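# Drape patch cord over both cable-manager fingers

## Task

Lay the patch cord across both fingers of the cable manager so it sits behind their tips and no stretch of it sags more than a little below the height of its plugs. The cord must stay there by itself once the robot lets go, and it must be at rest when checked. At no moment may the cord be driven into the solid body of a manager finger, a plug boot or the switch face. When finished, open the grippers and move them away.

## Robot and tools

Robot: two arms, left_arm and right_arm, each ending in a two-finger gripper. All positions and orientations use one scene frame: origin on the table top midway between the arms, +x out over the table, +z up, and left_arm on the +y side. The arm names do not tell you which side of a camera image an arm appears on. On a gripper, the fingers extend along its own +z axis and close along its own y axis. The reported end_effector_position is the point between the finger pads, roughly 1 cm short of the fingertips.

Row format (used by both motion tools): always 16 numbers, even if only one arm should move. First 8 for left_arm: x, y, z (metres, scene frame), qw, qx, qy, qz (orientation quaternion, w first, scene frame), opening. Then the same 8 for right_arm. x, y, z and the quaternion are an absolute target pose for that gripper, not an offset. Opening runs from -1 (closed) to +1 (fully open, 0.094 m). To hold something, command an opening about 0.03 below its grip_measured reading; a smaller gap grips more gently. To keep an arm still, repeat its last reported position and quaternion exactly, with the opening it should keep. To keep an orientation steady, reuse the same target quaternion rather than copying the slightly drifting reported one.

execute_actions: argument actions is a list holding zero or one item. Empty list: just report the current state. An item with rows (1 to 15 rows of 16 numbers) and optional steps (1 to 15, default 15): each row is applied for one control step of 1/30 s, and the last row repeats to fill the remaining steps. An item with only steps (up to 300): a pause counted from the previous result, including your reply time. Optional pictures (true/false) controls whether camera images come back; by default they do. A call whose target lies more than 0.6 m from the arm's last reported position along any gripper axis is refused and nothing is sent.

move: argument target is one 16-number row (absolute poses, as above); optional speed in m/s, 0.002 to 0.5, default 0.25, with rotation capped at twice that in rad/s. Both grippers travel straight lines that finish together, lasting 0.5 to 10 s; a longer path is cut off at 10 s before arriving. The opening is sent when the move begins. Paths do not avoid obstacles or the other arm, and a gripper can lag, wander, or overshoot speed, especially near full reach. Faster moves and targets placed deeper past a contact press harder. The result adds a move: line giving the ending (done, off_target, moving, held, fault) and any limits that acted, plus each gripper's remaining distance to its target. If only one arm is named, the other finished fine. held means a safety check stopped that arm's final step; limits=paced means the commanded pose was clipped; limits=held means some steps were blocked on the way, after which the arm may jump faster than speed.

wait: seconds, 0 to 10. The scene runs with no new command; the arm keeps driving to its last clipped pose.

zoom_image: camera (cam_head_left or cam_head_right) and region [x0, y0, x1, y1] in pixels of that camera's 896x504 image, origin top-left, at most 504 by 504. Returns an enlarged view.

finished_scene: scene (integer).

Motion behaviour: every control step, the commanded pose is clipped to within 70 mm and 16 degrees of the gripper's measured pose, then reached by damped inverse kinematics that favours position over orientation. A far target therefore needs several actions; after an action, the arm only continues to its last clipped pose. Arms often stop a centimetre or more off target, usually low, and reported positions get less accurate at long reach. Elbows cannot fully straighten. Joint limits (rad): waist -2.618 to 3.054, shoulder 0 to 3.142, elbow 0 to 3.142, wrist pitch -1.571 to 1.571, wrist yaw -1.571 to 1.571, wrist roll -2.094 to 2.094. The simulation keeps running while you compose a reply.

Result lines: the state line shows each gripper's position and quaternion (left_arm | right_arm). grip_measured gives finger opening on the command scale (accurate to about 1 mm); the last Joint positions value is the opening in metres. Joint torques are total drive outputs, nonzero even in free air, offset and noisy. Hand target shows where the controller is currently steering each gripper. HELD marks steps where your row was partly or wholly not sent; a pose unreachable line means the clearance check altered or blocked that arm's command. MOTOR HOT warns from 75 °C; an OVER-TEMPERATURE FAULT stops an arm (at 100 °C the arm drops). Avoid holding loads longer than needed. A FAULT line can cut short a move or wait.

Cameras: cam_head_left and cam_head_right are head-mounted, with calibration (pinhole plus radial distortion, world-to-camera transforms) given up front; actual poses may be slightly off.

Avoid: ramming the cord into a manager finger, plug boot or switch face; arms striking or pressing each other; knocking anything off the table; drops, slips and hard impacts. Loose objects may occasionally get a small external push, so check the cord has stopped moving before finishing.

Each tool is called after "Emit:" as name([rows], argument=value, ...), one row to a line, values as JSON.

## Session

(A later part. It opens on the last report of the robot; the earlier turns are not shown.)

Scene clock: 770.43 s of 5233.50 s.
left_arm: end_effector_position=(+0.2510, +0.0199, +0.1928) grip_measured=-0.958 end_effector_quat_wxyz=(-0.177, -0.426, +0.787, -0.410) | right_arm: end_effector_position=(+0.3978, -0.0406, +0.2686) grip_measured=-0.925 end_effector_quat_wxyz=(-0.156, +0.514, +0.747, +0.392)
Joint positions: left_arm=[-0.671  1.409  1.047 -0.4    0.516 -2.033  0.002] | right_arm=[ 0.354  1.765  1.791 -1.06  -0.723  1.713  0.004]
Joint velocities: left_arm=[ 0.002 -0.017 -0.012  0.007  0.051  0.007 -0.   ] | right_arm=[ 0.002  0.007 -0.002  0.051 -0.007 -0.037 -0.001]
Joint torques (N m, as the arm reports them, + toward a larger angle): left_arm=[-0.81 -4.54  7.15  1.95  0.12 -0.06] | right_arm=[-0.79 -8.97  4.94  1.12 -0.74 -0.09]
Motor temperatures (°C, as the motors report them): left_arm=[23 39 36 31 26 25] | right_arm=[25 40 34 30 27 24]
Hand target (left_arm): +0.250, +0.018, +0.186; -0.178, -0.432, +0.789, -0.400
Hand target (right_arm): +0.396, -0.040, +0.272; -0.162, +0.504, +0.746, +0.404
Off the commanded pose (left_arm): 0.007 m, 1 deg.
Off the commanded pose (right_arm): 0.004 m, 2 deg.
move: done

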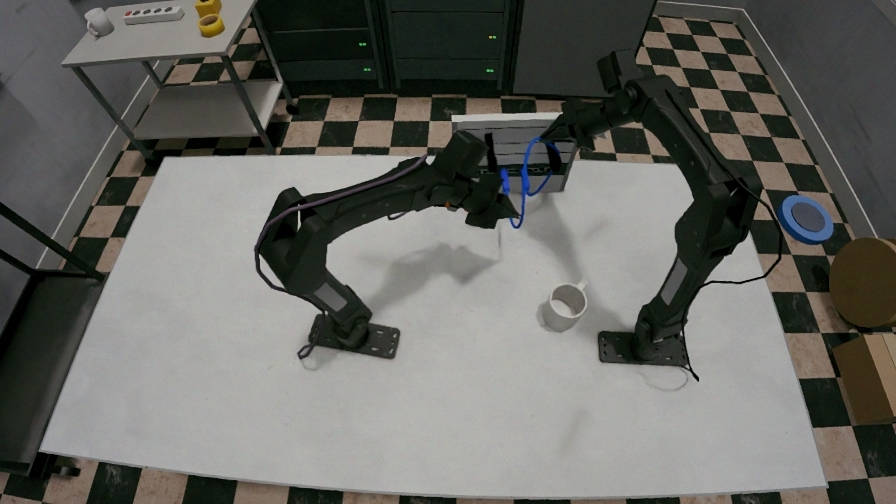

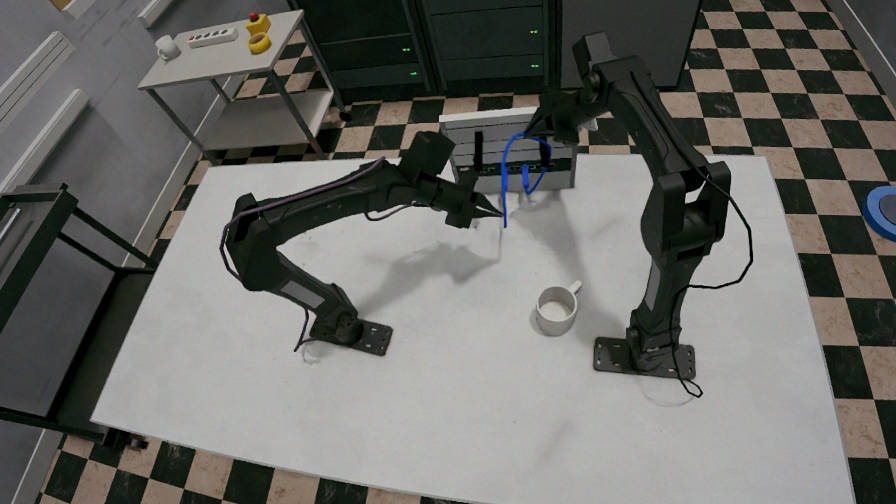

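Emit:
move(target=[0.25,0.075,0.186,-0.178,-0.432,0.789,-0.400,-0.96,0.396,-0.04,0.272,-0.162,0.503,0.745,0.404,-0.96], speed=0.06)

Emit:
move(target=[0.235,0.075,0.17,-0.178,-0.432,0.789,-0.400,-0.2,0.396,-0.04,0.272,-0.162,0.503,0.745,0.404,-0.96], speed=0.06)

Emit:
zoom_image(camera="cam_head_left", region=[400,90,620,260])

Emit:
zoom_image(camera="cam_head_right", region=[390,90,610,260])

Scene clock: 774.57 s of 5233.50 s.
left_arm: end_effector_position=(+0.2565, +0.0681, +0.1872) grip_measured=-0.958 end_effector_quat_wxyz=(-0.173, -0.432, +0.787, -0.405) | right_arm: end_effector_position=(+0.3978, -0.0406, +0.2686) grip_measured=-0.925 end_effector_quat_wxyz=(-0.156, +0.514, +0.747, +0.392)
Joint positions: left_arm=[-0.531  1.311  0.971 -0.495  0.6   -1.919  0.002] | right_arm=[ 0.354  1.765  1.791 -1.06  -0.723  1.713  0.004]
Joint velocities: left_arm=[-0.002 -0.017  0.002 -0.051  0.081  0.051  0.   ] | right_arm=[ 0.012 -0.012 -0.012  0.051 -0.022 -0.066  0.   ]
Joint torques (N m, as the arm reports them, + toward a larger angle): left_arm=[ 0.64 -6.74  5.71  1.63  0.38  0.17] | right_arm=[-0.78 -9.    4.92  1.12 -0.75 -0.09]
Motor temperatures (°C, as the motors report them): left_arm=[23 38 36 31 26 25] | right_arm=[25 40 34 30 27 24]
Hand target (left_arm): +0.251, +0.074, +0.186; -0.177, -0.432, +0.789, -0.400
Hand target (right_arm): +0.396, -0.040, +0.272; -0.162, +0.504, +0.746, +0.404
Off the commanded pose (left_arm): 0.010 m, 1 deg.
Off the commanded pose (right_arm): 0.004 m, 2 deg.
move: done

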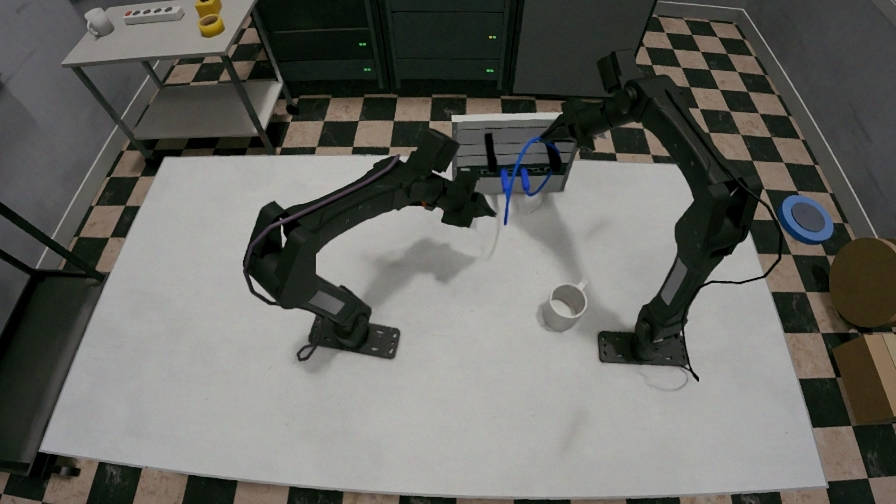

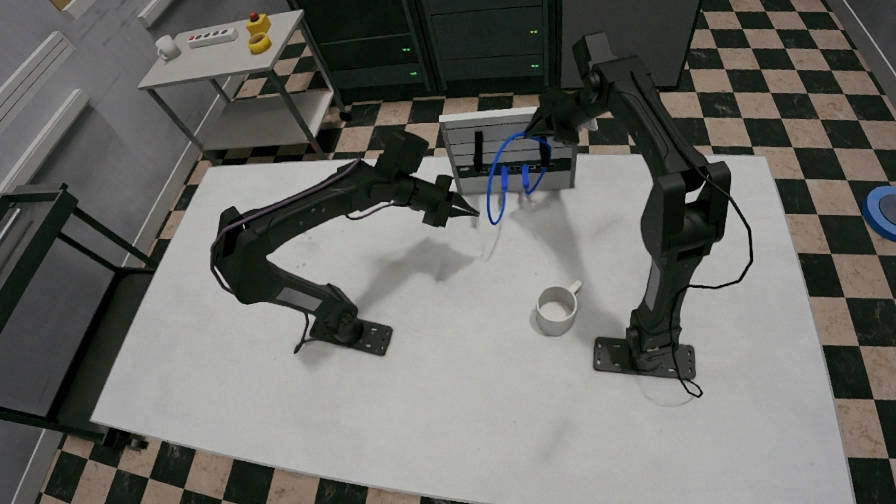

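Scene clock: 775.30 s of 5233.50 s.
left_arm: end_effector_position=(+0.2399, +0.0733, +0.1695) grip_measured=-0.202 end_effector_quat_wxyz=(-0.180, -0.431, +0.789, -0.399) | right_arm: end_effector_position=(+0.3978, -0.0406, +0.2686) grip_measured=-0.925 end_effector_quat_wxyz=(-0.156, +0.514, +0.747, +0.392)
Joint positions: left_arm=[-0.55   1.266  0.872 -0.449  0.599 -1.931  0.037] | right_arm=[ 0.354  1.765  1.791 -1.06  -0.723  1.713  0.004]
Joint velocities: left_arm=[ 0.002  0.012 -0.007  0.007 -0.037 -0.051  0.001] | right_arm=[ 0.007 -0.007 -0.002  0.022 -0.051  0.037  0.001]
Joint torques (N m, as the arm reports them, + toward a larger angle): left_arm=[-0.75 -6.31  5.78  1.74  0.17 -0.04] | right_arm=[-0.82 -8.97  4.91  1.12 -0.75 -0.09]
Motor temperatures (°C, as the motors report them): left_arm=[23 38 36 31 26 25] | right_arm=[25 40 34 30 27 24]
Hand target (left_arm): +0.235, +0.075, +0.170; -0.178, -0.432, +0.789, -0.400
Hand target (right_arm): +0.396, -0.040, +0.272; -0.162, +0.504, +0.746, +0.404
Off the commanded pose (left_arm): 0.005 m, 0 deg.
Off the commanded pose (right_arm): 0.004 m, 2 deg.
move: done

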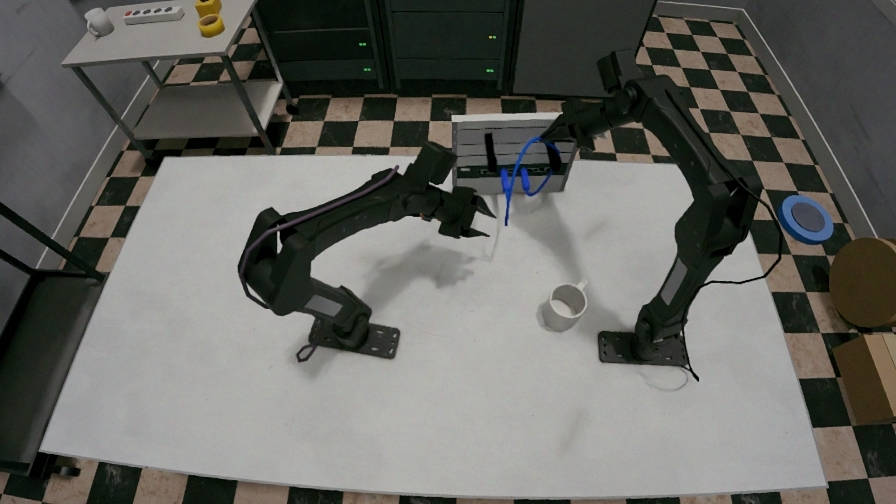

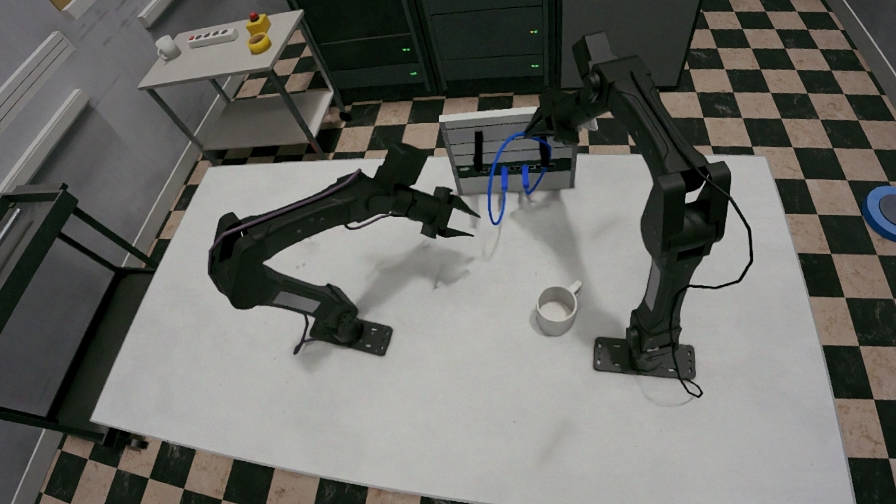

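Region (400, 90, 620, 260) of cam_head_left's 896x504 image, scaled by 2.291, with more detail than that image has; it fills the top 389 rows of this view, and the rest is white.

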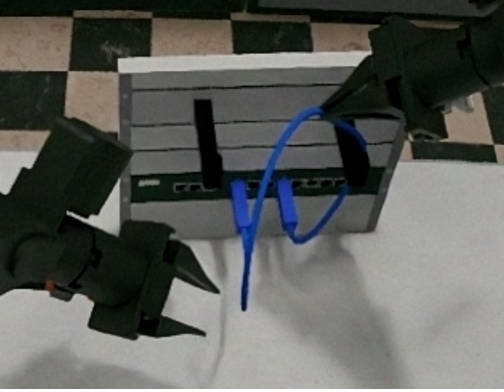

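Region (390, 90, 610, 260) of cam_head_right's 896x504 image, scaled by 2.291, with more detail than that image has; it fills the top 389 rows of this view, and the rest is white.

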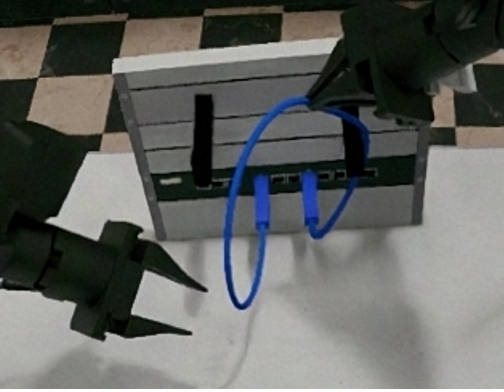

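Emit:
move(target=[0.238,0.07,0.156,-0.178,-0.432,0.789,-0.400,-0.2,0.396,-0.04,0.272,-0.162,0.503,0.745,0.404,-0.96], speed=0.05)

Emit:
move(target=[0.238,0.028,0.156,-0.178,-0.432,0.789,-0.400,-0.2,0.396,-0.04,0.272,-0.162,0.503,0.745,0.404,-0.96], speed=0.03)

Emit:
zoom_image(camera="cam_head_left", region=[400,90,620,260])

Emit:
zoom_image(camera="cam_head_right", region=[390,90,610,260])

Scene clock: 777.37 s of 5233.50 s.
left_arm: end_effector_position=(+0.2413, +0.0697, +0.1652) grip_measured=-0.202 end_effector_quat_wxyz=(-0.175, -0.425, +0.787, -0.411) | right_arm: end_effector_position=(+0.3978, -0.0406, +0.2686) grip_measured=-0.925 end_effector_quat_wxyz=(-0.156, +0.514, +0.747, +0.392)
Joint positions: left_arm=[-0.558  1.266  0.836 -0.379  0.592 -1.939  0.038] | right_arm=[ 0.354  1.765  1.791 -1.06  -0.723  1.713  0.004]
Joint velocities: left_arm=[ 0.012 -0.022  0.007 -0.007  0.007 -0.037 -0.001] | right_arm=[-0.012 -0.002  0.012  0.081  0.037  0.007 -0.   ]
Joint torques (N m, as the arm reports them, + toward a larger angle): left_arm=[-0.79 -3.81  5.94  1.84  0.12 -0.08] | right_arm=[-0.76 -9.    4.95  1.14 -0.74 -0.09]
Motor temperatures (°C, as the motors report them): left_arm=[23 38 36 31 26 25] | right_arm=[25 41 34 30 27 24]
Hand target (left_arm): +0.238, +0.070, +0.156; -0.178, -0.432, +0.789, -0.400
Hand target (right_arm): +0.396, -0.040, +0.272; -0.162, +0.504, +0.746, +0.404
Off the commanded pose (left_arm): 0.010 m, 2 deg.
Off the commanded pose (right_arm): 0.004 m, 2 deg.
move: done

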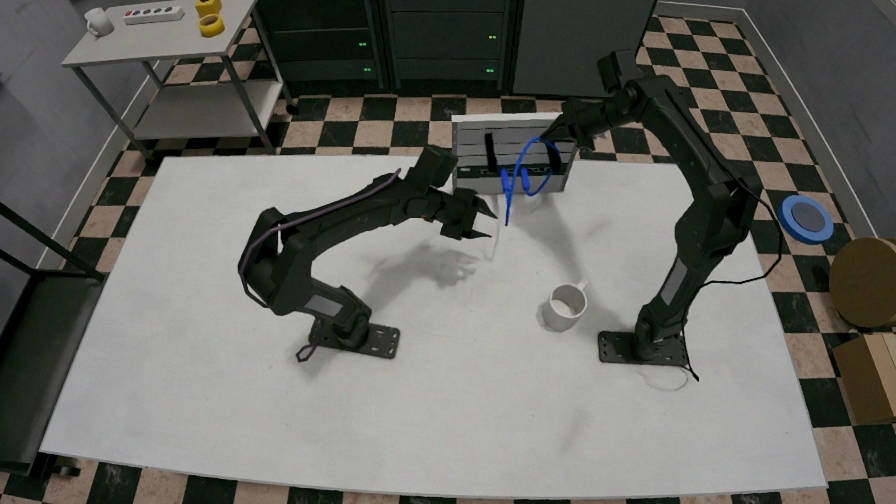

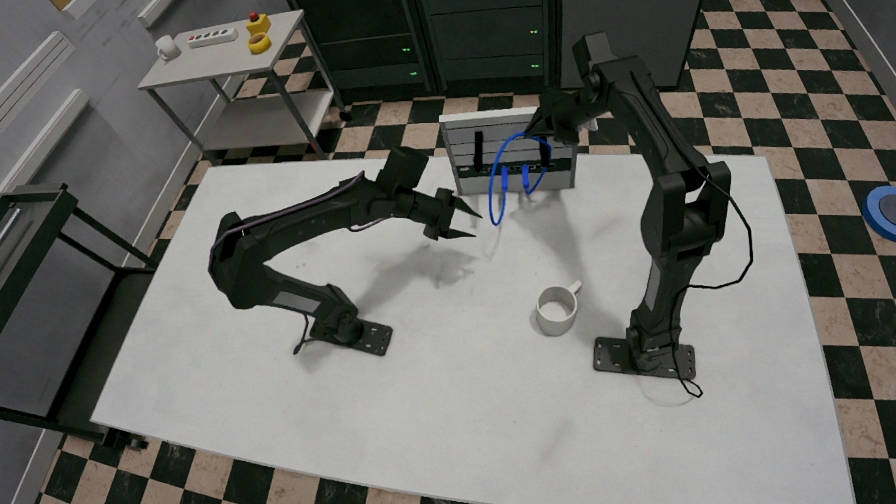

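Scene clock: 779.07 s of 5233.50 s.
left_arm: end_effector_position=(+0.2358, +0.0325, +0.1555) grip_measured=-0.202 end_effector_quat_wxyz=(-0.180, -0.429, +0.789, -0.403) | right_arm: end_effector_position=(+0.3978, -0.0406, +0.2685) grip_measured=-0.925 end_effector_quat_wxyz=(-0.156, +0.514, +0.747, +0.392)
Joint positions: left_arm=[-0.679  1.369  0.874 -0.282  0.512 -2.04   0.038] | right_arm=[ 0.354  1.765  1.791 -1.06  -0.722  1.713  0.004]
Joint velocities: left_arm=[-0.002 -0.012  0.012  0.022 -0.007  0.037 -0.   ] | right_arm=[ 0.002 -0.002  0.012  0.007  0.007 -0.11   0.001]
Joint torques (N m, as the arm reports them, + toward a larger angle): left_arm=[-0.76 -3.95  8.42  1.9   0.11 -0.02] | right_arm=[-0.8  -8.97  4.97  1.14 -0.76 -0.09]
Motor temperatures (°C, as the motors report them): left_arm=[23 38 36 32 26 25] | right_arm=[25 41 34 30 27 24]
Hand target (left_arm): +0.238, +0.028, +0.156; -0.179, -0.432, +0.788, -0.400
Hand target (right_arm): +0.396, -0.040, +0.272; -0.162, +0.504, +0.746, +0.404
Off the commanded pose (left_arm): 0.005 m, 1 deg.
Off the commanded pose (right_arm): 0.004 m, 2 deg.
move: done

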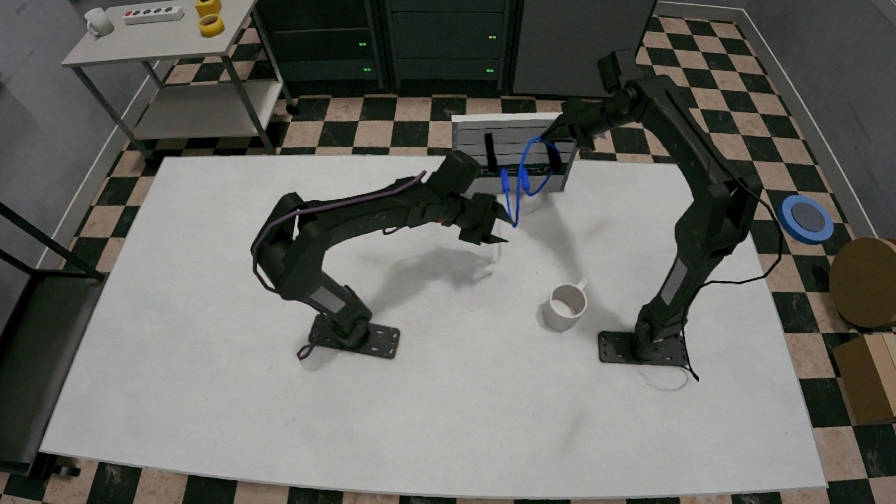

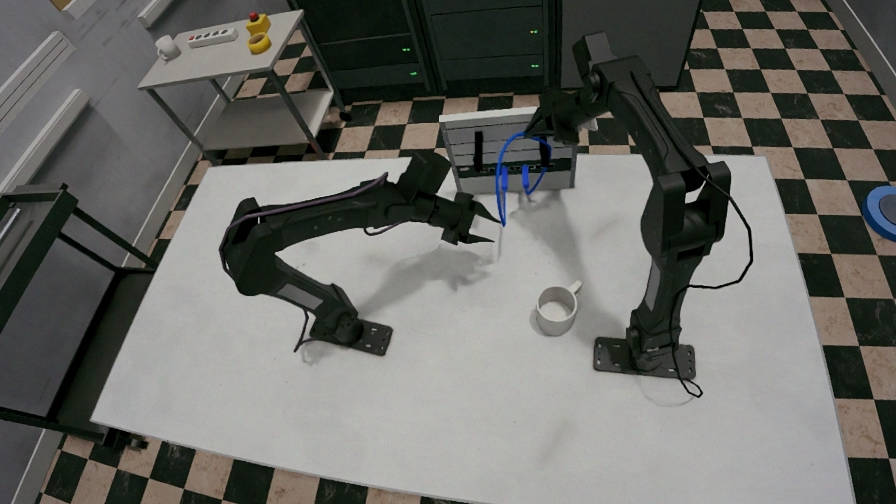

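Region (400, 90, 620, 260) of cam_head_left's 896x504 image, scaled by 2.291, with more detail than that image has; it fills the top 389 rows of this view, and the rest is white.

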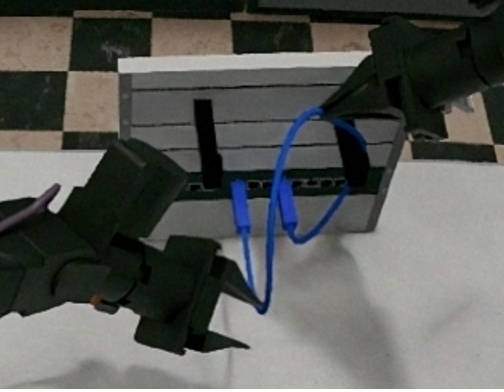

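Region (390, 90, 610, 260) of cam_head_right's 896x504 image, scaled by 2.291, with more detail than that image has; it fills the top 389 rows of this view, and the rest is white.

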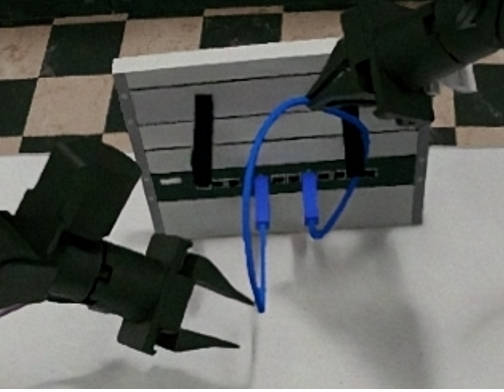

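Emit:
move(target=[0.24,0.065,0.156,-0.178,-0.432,0.789,-0.400,-0.2,0.396,-0.04,0.272,-0.162,0.503,0.745,0.404,-0.96], speed=0.05)

Emit:
move(target=[0.256,0.065,0.154,-0.178,-0.432,0.789,-0.400,-0.2,0.396,-0.04,0.272,-0.162,0.503,0.745,0.404,-0.96], speed=0.05)

Emit:
move(target=[0.256,0.028,0.154,-0.178,-0.432,0.789,-0.400,-0.2,0.396,-0.04,0.272,-0.162,0.503,0.745,0.404,-0.96], speed=0.03)

Emit:
zoom_image(camera="cam_head_left", region=[400,90,620,260])

Emit:
zoom_image(camera="cam_head_right", region=[390,90,610,260])

Scene clock: 781.67 s of 5233.50 s.
left_arm: end_effector_position=(+0.2459, +0.0577, +0.1578) grip_measured=-0.202 end_effector_quat_wxyz=(-0.174, -0.432, +0.786, -0.406) | right_arm: end_effector_position=(+0.3978, -0.0406, +0.2686) grip_measured=-0.925 end_effector_quat_wxyz=(-0.156, +0.514, +0.747, +0.392)
Joint positions: left_arm=[-0.589  1.32   0.851 -0.337  0.561 -1.972  0.038] | right_arm=[ 0.354  1.765  1.791 -1.06  -0.723  1.713  0.004]
Joint velocities: left_arm=[-0.007 -0.012  0.002  0.022 -0.022  0.037  0.   ] | right_arm=[-0.022  0.002  0.012  0.022 -0.051 -0.037 -0.   ]
Joint torques (N m, as the arm reports them, + toward a larger angle): left_arm=[ 0.66 -6.78  5.75  1.68  0.32  0.18] | right_arm=[-0.79 -9.02  4.94  1.13 -0.74 -0.09]
Motor temperatures (°C, as the motors report them): left_arm=[23 38 37 32 26 25] | right_arm=[25 41 33 30 27 24]
Hand target (left_arm): +0.241, +0.064, +0.156; -0.177, -0.432, +0.789, -0.400
Hand target (right_arm): +0.396, -0.040, +0.272; -0.162, +0.504, +0.746, +0.404
Off the commanded pose (left_arm): 0.010 m, 1 deg.
Off the commanded pose (right_arm): 0.004 m, 2 deg.
move: done

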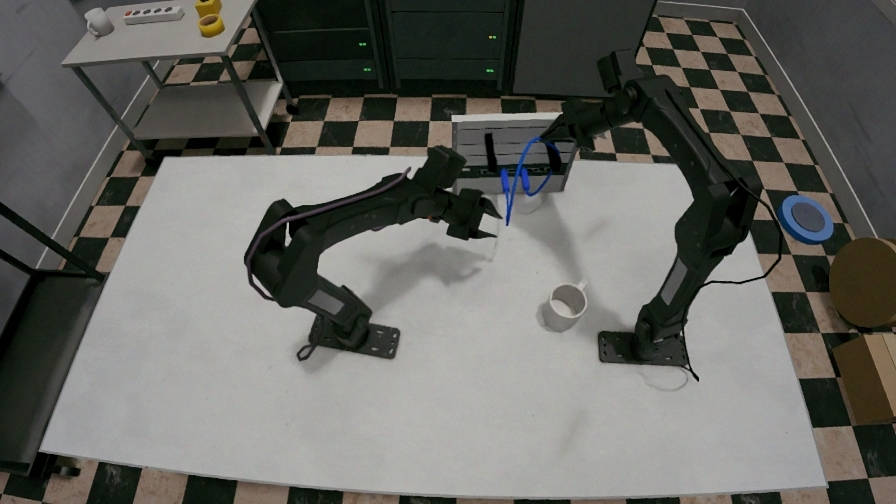

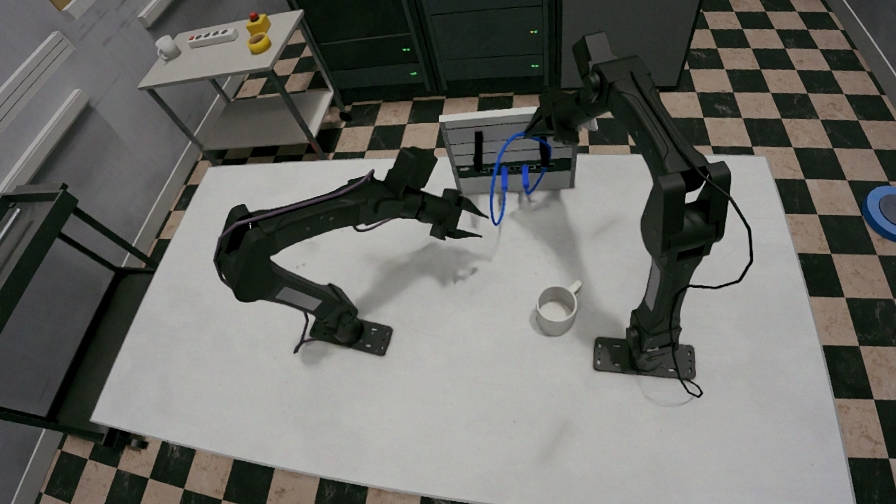

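Scene clock: 782.47 s of 5233.50 s.
left_arm: end_effector_position=(+0.2544, +0.0645, +0.1543) grip_measured=-0.202 end_effector_quat_wxyz=(-0.173, -0.432, +0.786, -0.406) | right_arm: end_effector_position=(+0.3978, -0.0406, +0.2685) grip_measured=-0.925 end_effector_quat_wxyz=(-0.156, +0.514, +0.747, +0.392)
Joint positions: left_arm=[-0.547  1.334  0.851 -0.342  0.59  -1.936  0.038] | right_arm=[ 0.354  1.765  1.791 -1.06  -0.722  1.713  0.004]
Joint velocities: left_arm=[-0.007 -0.007  0.002 -0.022  0.081 -0.007  0.   ] | right_arm=[-0.002  0.002 -0.002 -0.007  0.066 -0.007 -0.   ]
Joint torques (N m, as the arm reports them, + toward a larger angle): left_arm=[ 0.64 -3.65  8.3   1.61  0.37  0.09] | right_arm=[-0.78 -9.    4.95  1.14 -0.75 -0.09]
Motor temperatures (°C, as the motors report them): left_arm=[23 38 37 32 26 25] | right_arm=[25 41 33 30 27 24]
Hand target (left_arm): +0.256, +0.065, +0.154; -0.178, -0.432, +0.788, -0.400
Hand target (right_arm): +0.396, -0.040, +0.272; -0.162, +0.504, +0.746, +0.404
Off the commanded pose (left_arm): 0.002 m, 1 deg.
Off the commanded pose (right_arm): 0.004 m, 2 deg.
move: done

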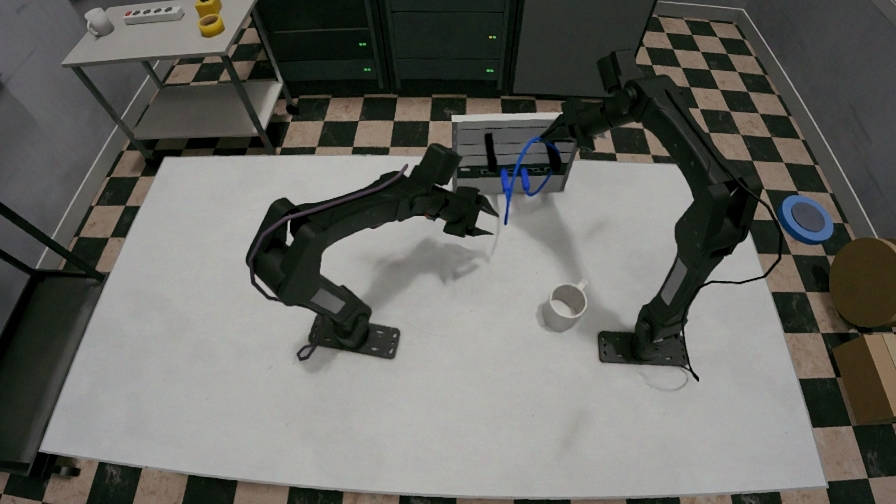

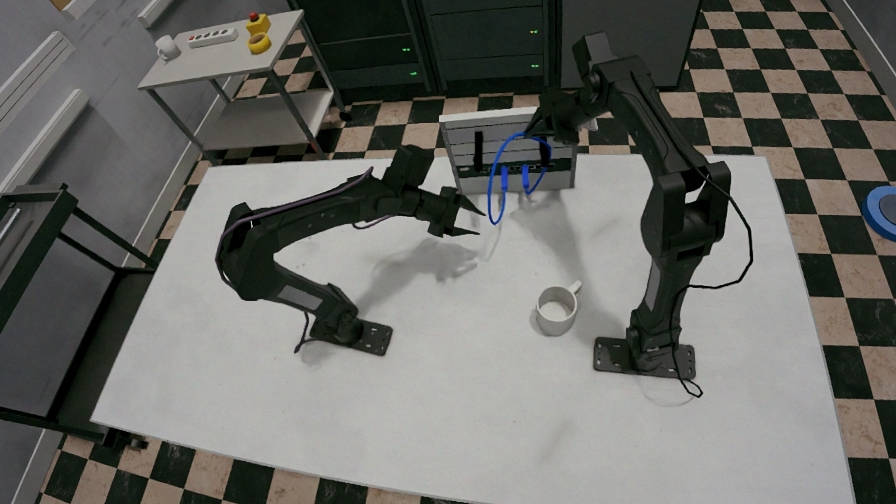

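Scene clock: 783.93 s of 5233.50 s.
left_arm: end_effector_position=(+0.2542, +0.0325, +0.1540) grip_measured=-0.202 end_effector_quat_wxyz=(-0.179, -0.429, +0.788, -0.403) | right_arm: end_effector_position=(+0.3978, -0.0406, +0.2686) grip_measured=-0.925 end_effector_quat_wxyz=(-0.156, +0.514, +0.747, +0.392)
Joint positions: left_arm=[-0.631  1.424  0.915 -0.286  0.544 -2.001  0.038] | right_arm=[ 0.354  1.765  1.791 -1.06  -0.723  1.713  0.004]
Joint velocities: left_arm=[-0.002 -0.012 -0.017 -0.007 -0.081 -0.037 -0.   ] | right_arm=[-0.012 -0.017 -0.027 -0.066 -0.007 -0.022 -0.   ]
Joint torques (N m, as the arm reports them, + toward a larger angle): left_arm=[-0.93 -4.36  8.29  1.9   0.14 -0.06] | right_arm=[-0.81 -9.04  4.94  1.12 -0.74 -0.09]
Motor temperatures (°C, as the motors report them): left_arm=[23 37 37 32 26 25] | right_arm=[25 41 33 30 27 24]
Hand target (left_arm): +0.256, +0.028, +0.154; -0.178, -0.432, +0.788, -0.400
Hand target (right_arm): +0.396, -0.040, +0.272; -0.162, +0.504, +0.746, +0.404
Off the commanded pose (left_arm): 0.005 m, 1 deg.
Off the commanded pose (right_arm): 0.004 m, 2 deg.
move: done

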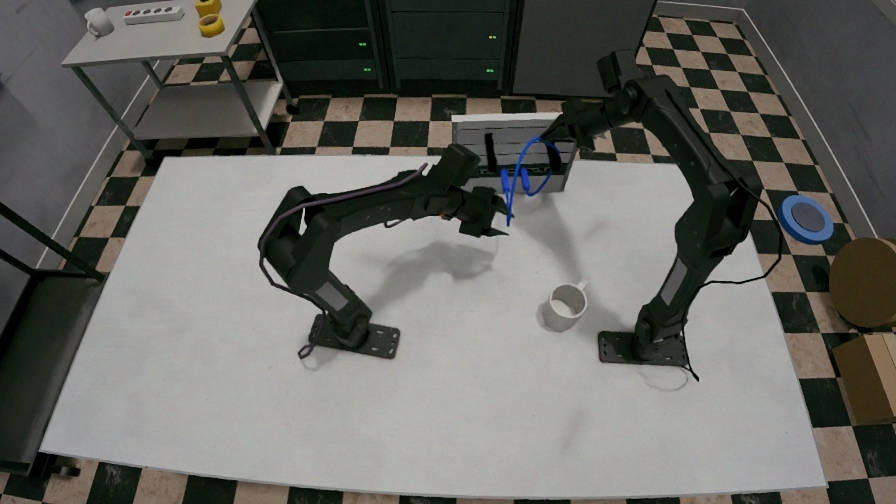

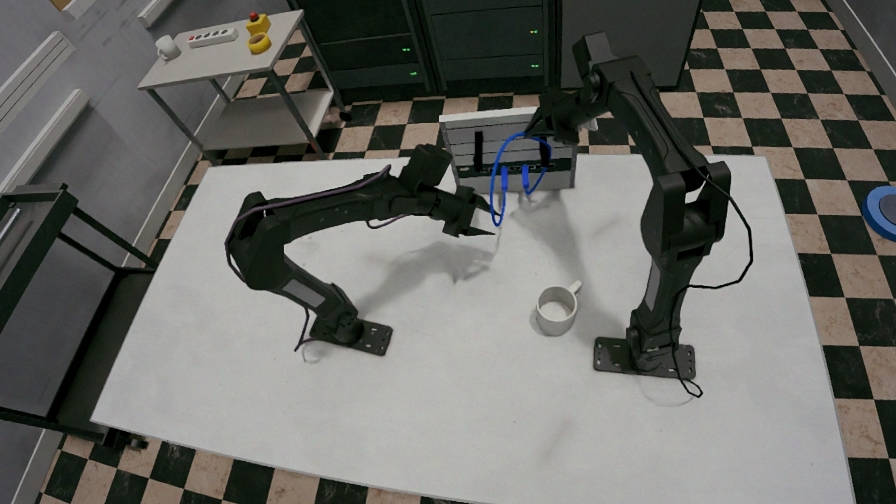

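Region (400, 90, 620, 260) of cam_head_left's 896x504 image, scaled by 2.291, with more detail than that image has; it fills the top 389 rows of this view, and the rest is white.

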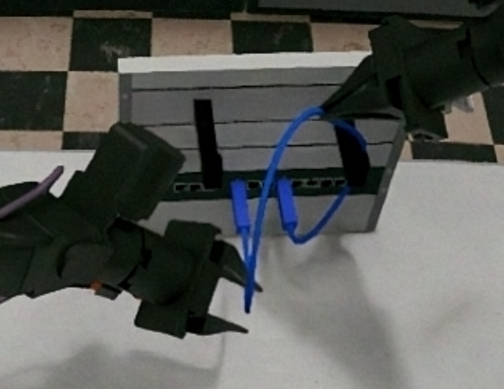

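Region (390, 90, 610, 260) of cam_head_right's 896x504 image, scaled by 2.291, with more detail than that image has; it fills the top 389 rows of this view, and the rest is white.

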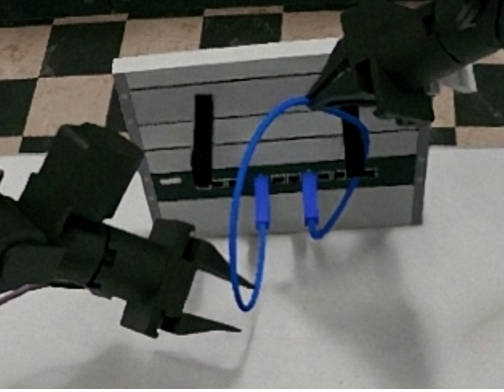

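Emit:
move(target=[0.256,0.008,0.156,-0.178,-0.432,0.789,-0.400,-0.2,0.396,-0.04,0.272,-0.162,0.503,0.745,0.404,-0.96], speed=0.03)

Emit:
zoom_image(camera="cam_head_left", region=[400,90,620,260])

Emit:
zoom_image(camera="cam_head_right", region=[390,90,610,260])

Scene clock: 786.47 s of 5233.50 s.
left_arm: end_effector_position=(+0.2546, +0.0124, +0.1566) grip_measured=-0.202 end_effector_quat_wxyz=(-0.179, -0.428, +0.788, -0.404) | right_arm: end_effector_position=(+0.3978, -0.0406, +0.2685) grip_measured=-0.925 end_effector_quat_wxyz=(-0.156, +0.514, +0.747, +0.392)
Joint positions: left_arm=[-0.679  1.475  0.966 -0.264  0.511 -2.04   0.038] | right_arm=[ 0.354  1.765  1.791 -1.06  -0.722  1.713  0.004]
Joint velocities: left_arm=[-0.007  0.002 -0.002  0.022 -0.007 -0.007  0.001] | right_arm=[-0.007 -0.017  0.012 -0.022 -0.051  0.007 -0.   ]
Joint torques (N m, as the arm reports them, + toward a larger angle): left_arm=[-0.7  -4.88  8.41  1.9   0.08 -0.02] | right_arm=[-0.75 -8.99  4.96  1.14 -0.74 -0.1 ]
Motor temperatures (°C, as the motors report them): left_arm=[23 37 37 32 26 25] | right_arm=[25 41 33 30 27 24]
Hand target (left_arm): +0.256, +0.008, +0.156; -0.178, -0.432, +0.789, -0.400
Hand target (right_arm): +0.396, -0.040, +0.272; -0.162, +0.504, +0.746, +0.404
Off the commanded pose (left_arm): 0.005 m, 1 deg.
Off the commanded pose (right_arm): 0.004 m, 2 deg.
move: done

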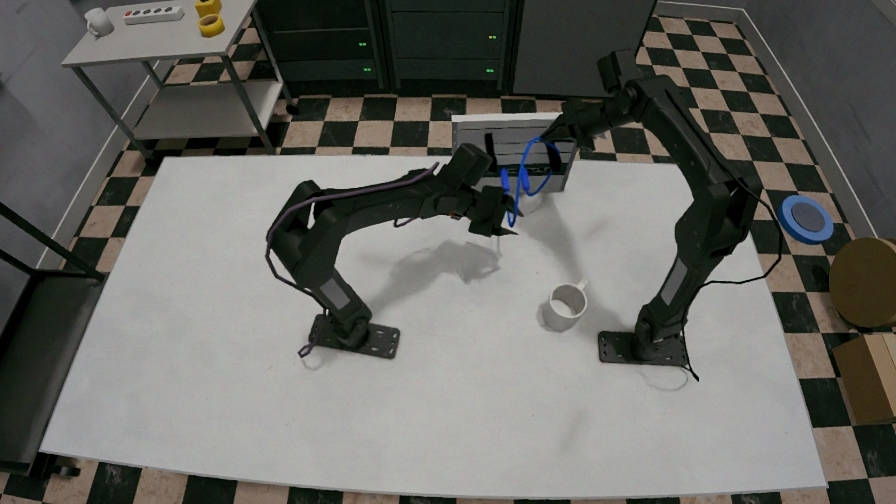

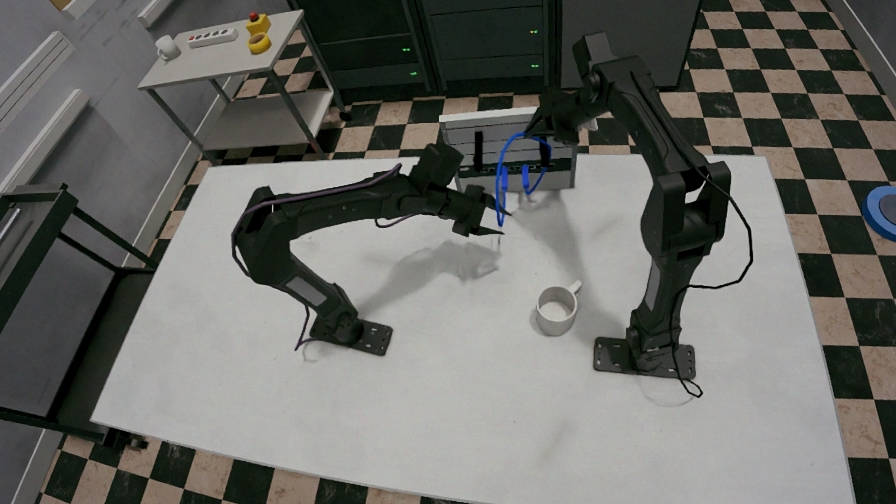

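Region (400, 90, 620, 260) of cam_head_left's 896x504 image, scaled by 2.291, with more detail than that image has; it fills the top 389 rows of this view, and the rest is white.

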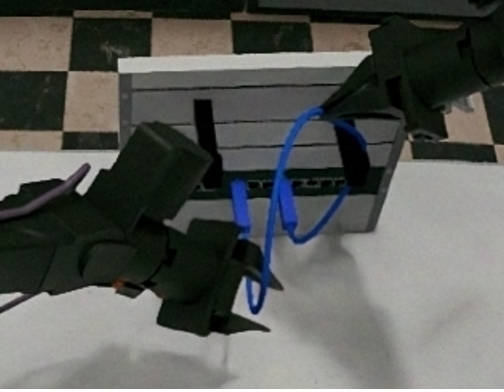

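Region (390, 90, 610, 260) of cam_head_right's 896x504 image, scaled by 2.291, with more detail than that image has; it fills the top 389 rows of this view, and the rest is white.

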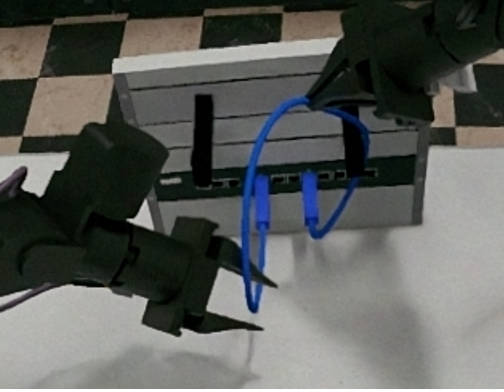

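Emit:
move(target=[0.256,0.008,0.158,-0.178,-0.432,0.789,-0.400,-0.7,0.396,-0.04,0.272,-0.162,0.503,0.745,0.404,-0.96], speed=0.03)

Emit:
move(target=[0.27,0.025,0.235,-0.178,-0.432,0.789,-0.400,-0.7,0.396,-0.04,0.272,-0.162,0.503,0.745,0.404,-0.96], speed=0.04)

Emit:
zoom_image(camera="cam_head_left", region=[400,90,620,260])

Emit:
zoom_image(camera="cam_head_right", region=[390,90,610,260])

Scene clock: 788.53 s of 5233.50 s.
left_arm: end_effector_position=(+0.2551, +0.0121, +0.1570) grip_measured=-0.698 end_effector_quat_wxyz=(-0.178, -0.429, +0.788, -0.405) | right_arm: end_effector_position=(+0.3978, -0.0406, +0.2686) grip_measured=-0.925 end_effector_quat_wxyz=(-0.156, +0.514, +0.747, +0.392)
Joint positions: left_arm=[-0.679  1.475  0.966 -0.261  0.509 -2.042  0.014] | right_arm=[ 0.354  1.765  1.791 -1.06  -0.723  1.713  0.004]
Joint velocities: left_arm=[-0.002 -0.002 -0.022 -0.037  0.051 -0.022 -0.   ] | right_arm=[-0.012 -0.007 -0.012 -0.007  0.022 -0.066  0.   ]
Joint torques (N m, as the arm reports them, + toward a larger angle): left_arm=[-0.7  -5.06  8.88  1.81  0.09 -0.06] | right_arm=[-0.72 -9.03  4.96  1.13 -0.75 -0.09]
Motor temperatures (°C, as the motors report them): left_arm=[23 37 37 32 26 25] | right_arm=[25 41 33 30 27 24]
Hand target (left_arm): +0.256, +0.008, +0.158; -0.178, -0.432, +0.789, -0.400
Hand target (right_arm): +0.396, -0.040, +0.272; -0.162, +0.504, +0.746, +0.404
Off the commanded pose (left_arm): 0.004 m, 1 deg.
Off the commanded pose (right_arm): 0.004 m, 2 deg.
move: done

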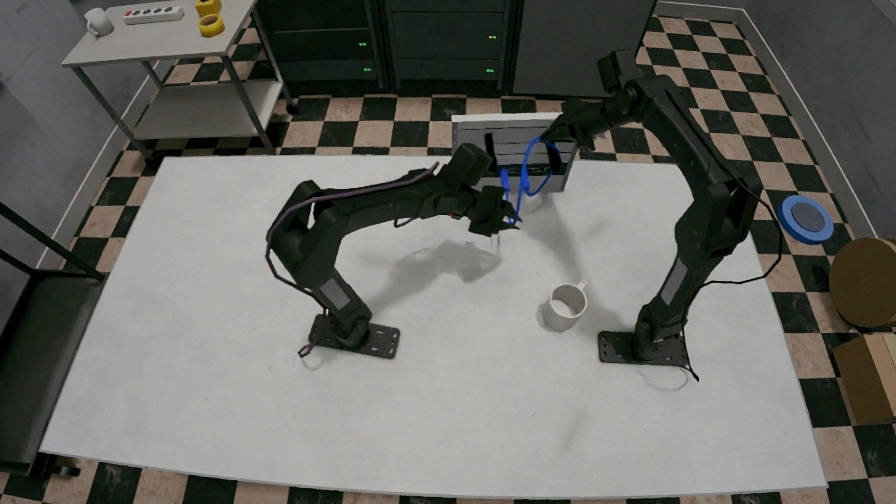

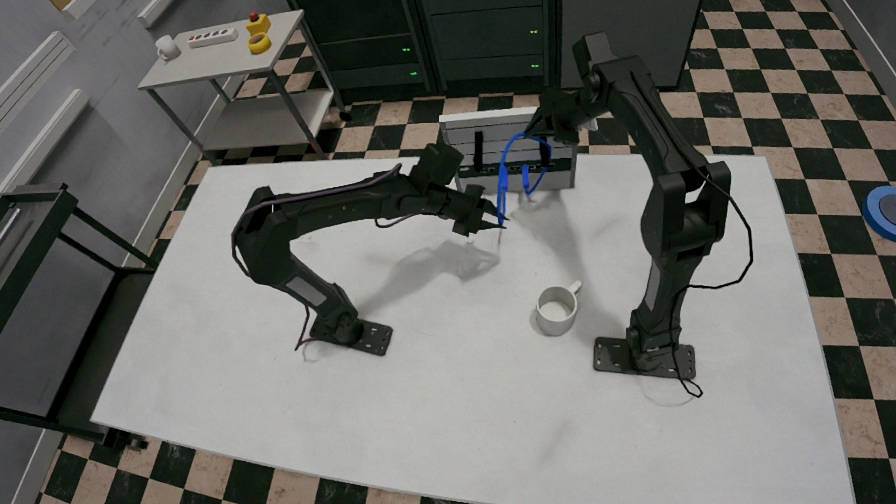

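Scene clock: 791.00 s of 5233.50 s.
left_arm: end_effector_position=(+0.2705, +0.0219, +0.2230) grip_measured=-0.698 end_effector_quat_wxyz=(-0.178, -0.439, +0.789, -0.392) | right_arm: end_effector_position=(+0.3978, -0.0406, +0.2686) grip_measured=-0.925 end_effector_quat_wxyz=(-0.156, +0.514, +0.747, +0.392)
Joint positions: left_arm=[-0.624  1.475  1.256 -0.604  0.537 -2.001  0.014] | right_arm=[ 0.354  1.765  1.791 -1.06  -0.723  1.713  0.004]
Joint velocities: left_arm=[ 0.007 -0.017  0.002 -0.022  0.051  0.007 -0.001] | right_arm=[ 0.007  0.007  0.002  0.051 -0.037  0.007 -0.001]
Joint torques (N m, as the arm reports them, + toward a larger angle): left_arm=[ 0.71 -7.75  8.54  1.69  0.4   0.11] | right_arm=[-0.77 -9.    4.91  1.14 -0.74 -0.1 ]
Motor temperatures (°C, as the motors report them): left_arm=[23 37 38 32 26 25] | right_arm=[25 41 33 30 27 24]
Hand target (left_arm): +0.270, +0.025, +0.235; -0.177, -0.432, +0.789, -0.400
Hand target (right_arm): +0.396, -0.040, +0.272; -0.162, +0.504, +0.746, +0.404
Off the commanded pose (left_arm): 0.012 m, 1 deg.
Off the commanded pose (right_arm): 0.004 m, 2 deg.
move: off_target (left_arm)

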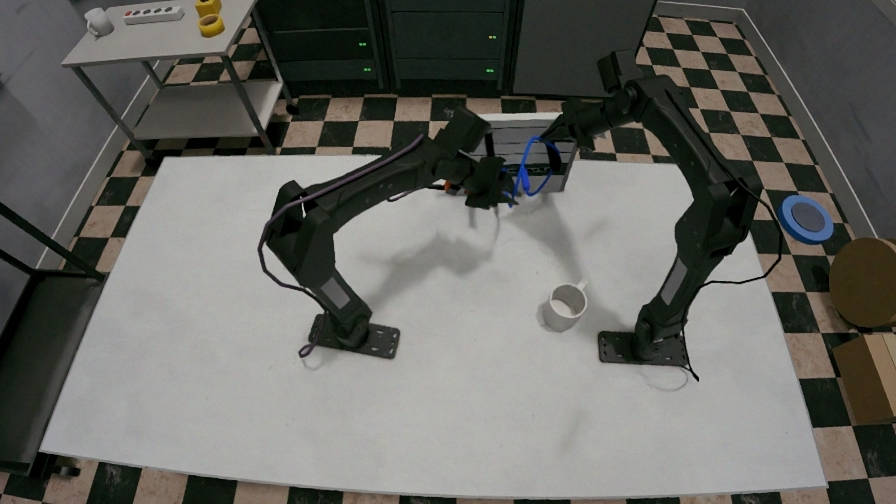

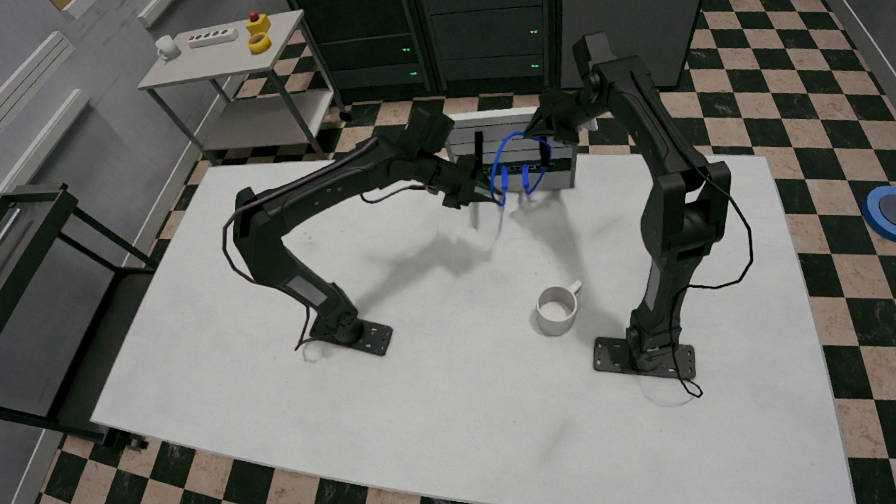

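Region (400, 90, 620, 260) of cam_head_left's 896x504 image, scaled by 2.291, with more detail than that image has; it fills the top 389 rows of this view, and the rest is white.

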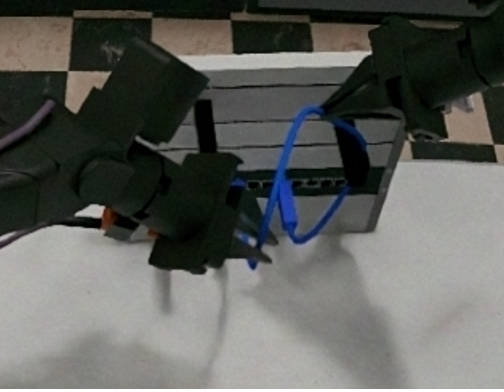

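Region (390, 90, 610, 260) of cam_head_right's 896x504 image, scaled by 2.291, with more detail than that image has; it fills the top 389 rows of this view, and the rest is white.

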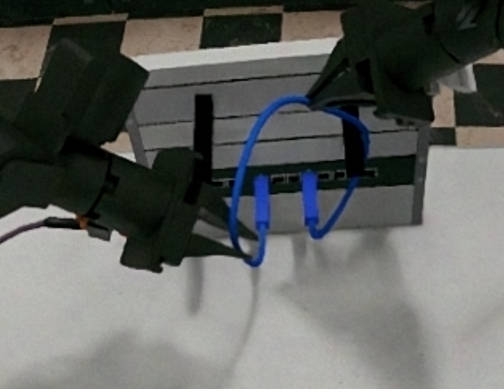

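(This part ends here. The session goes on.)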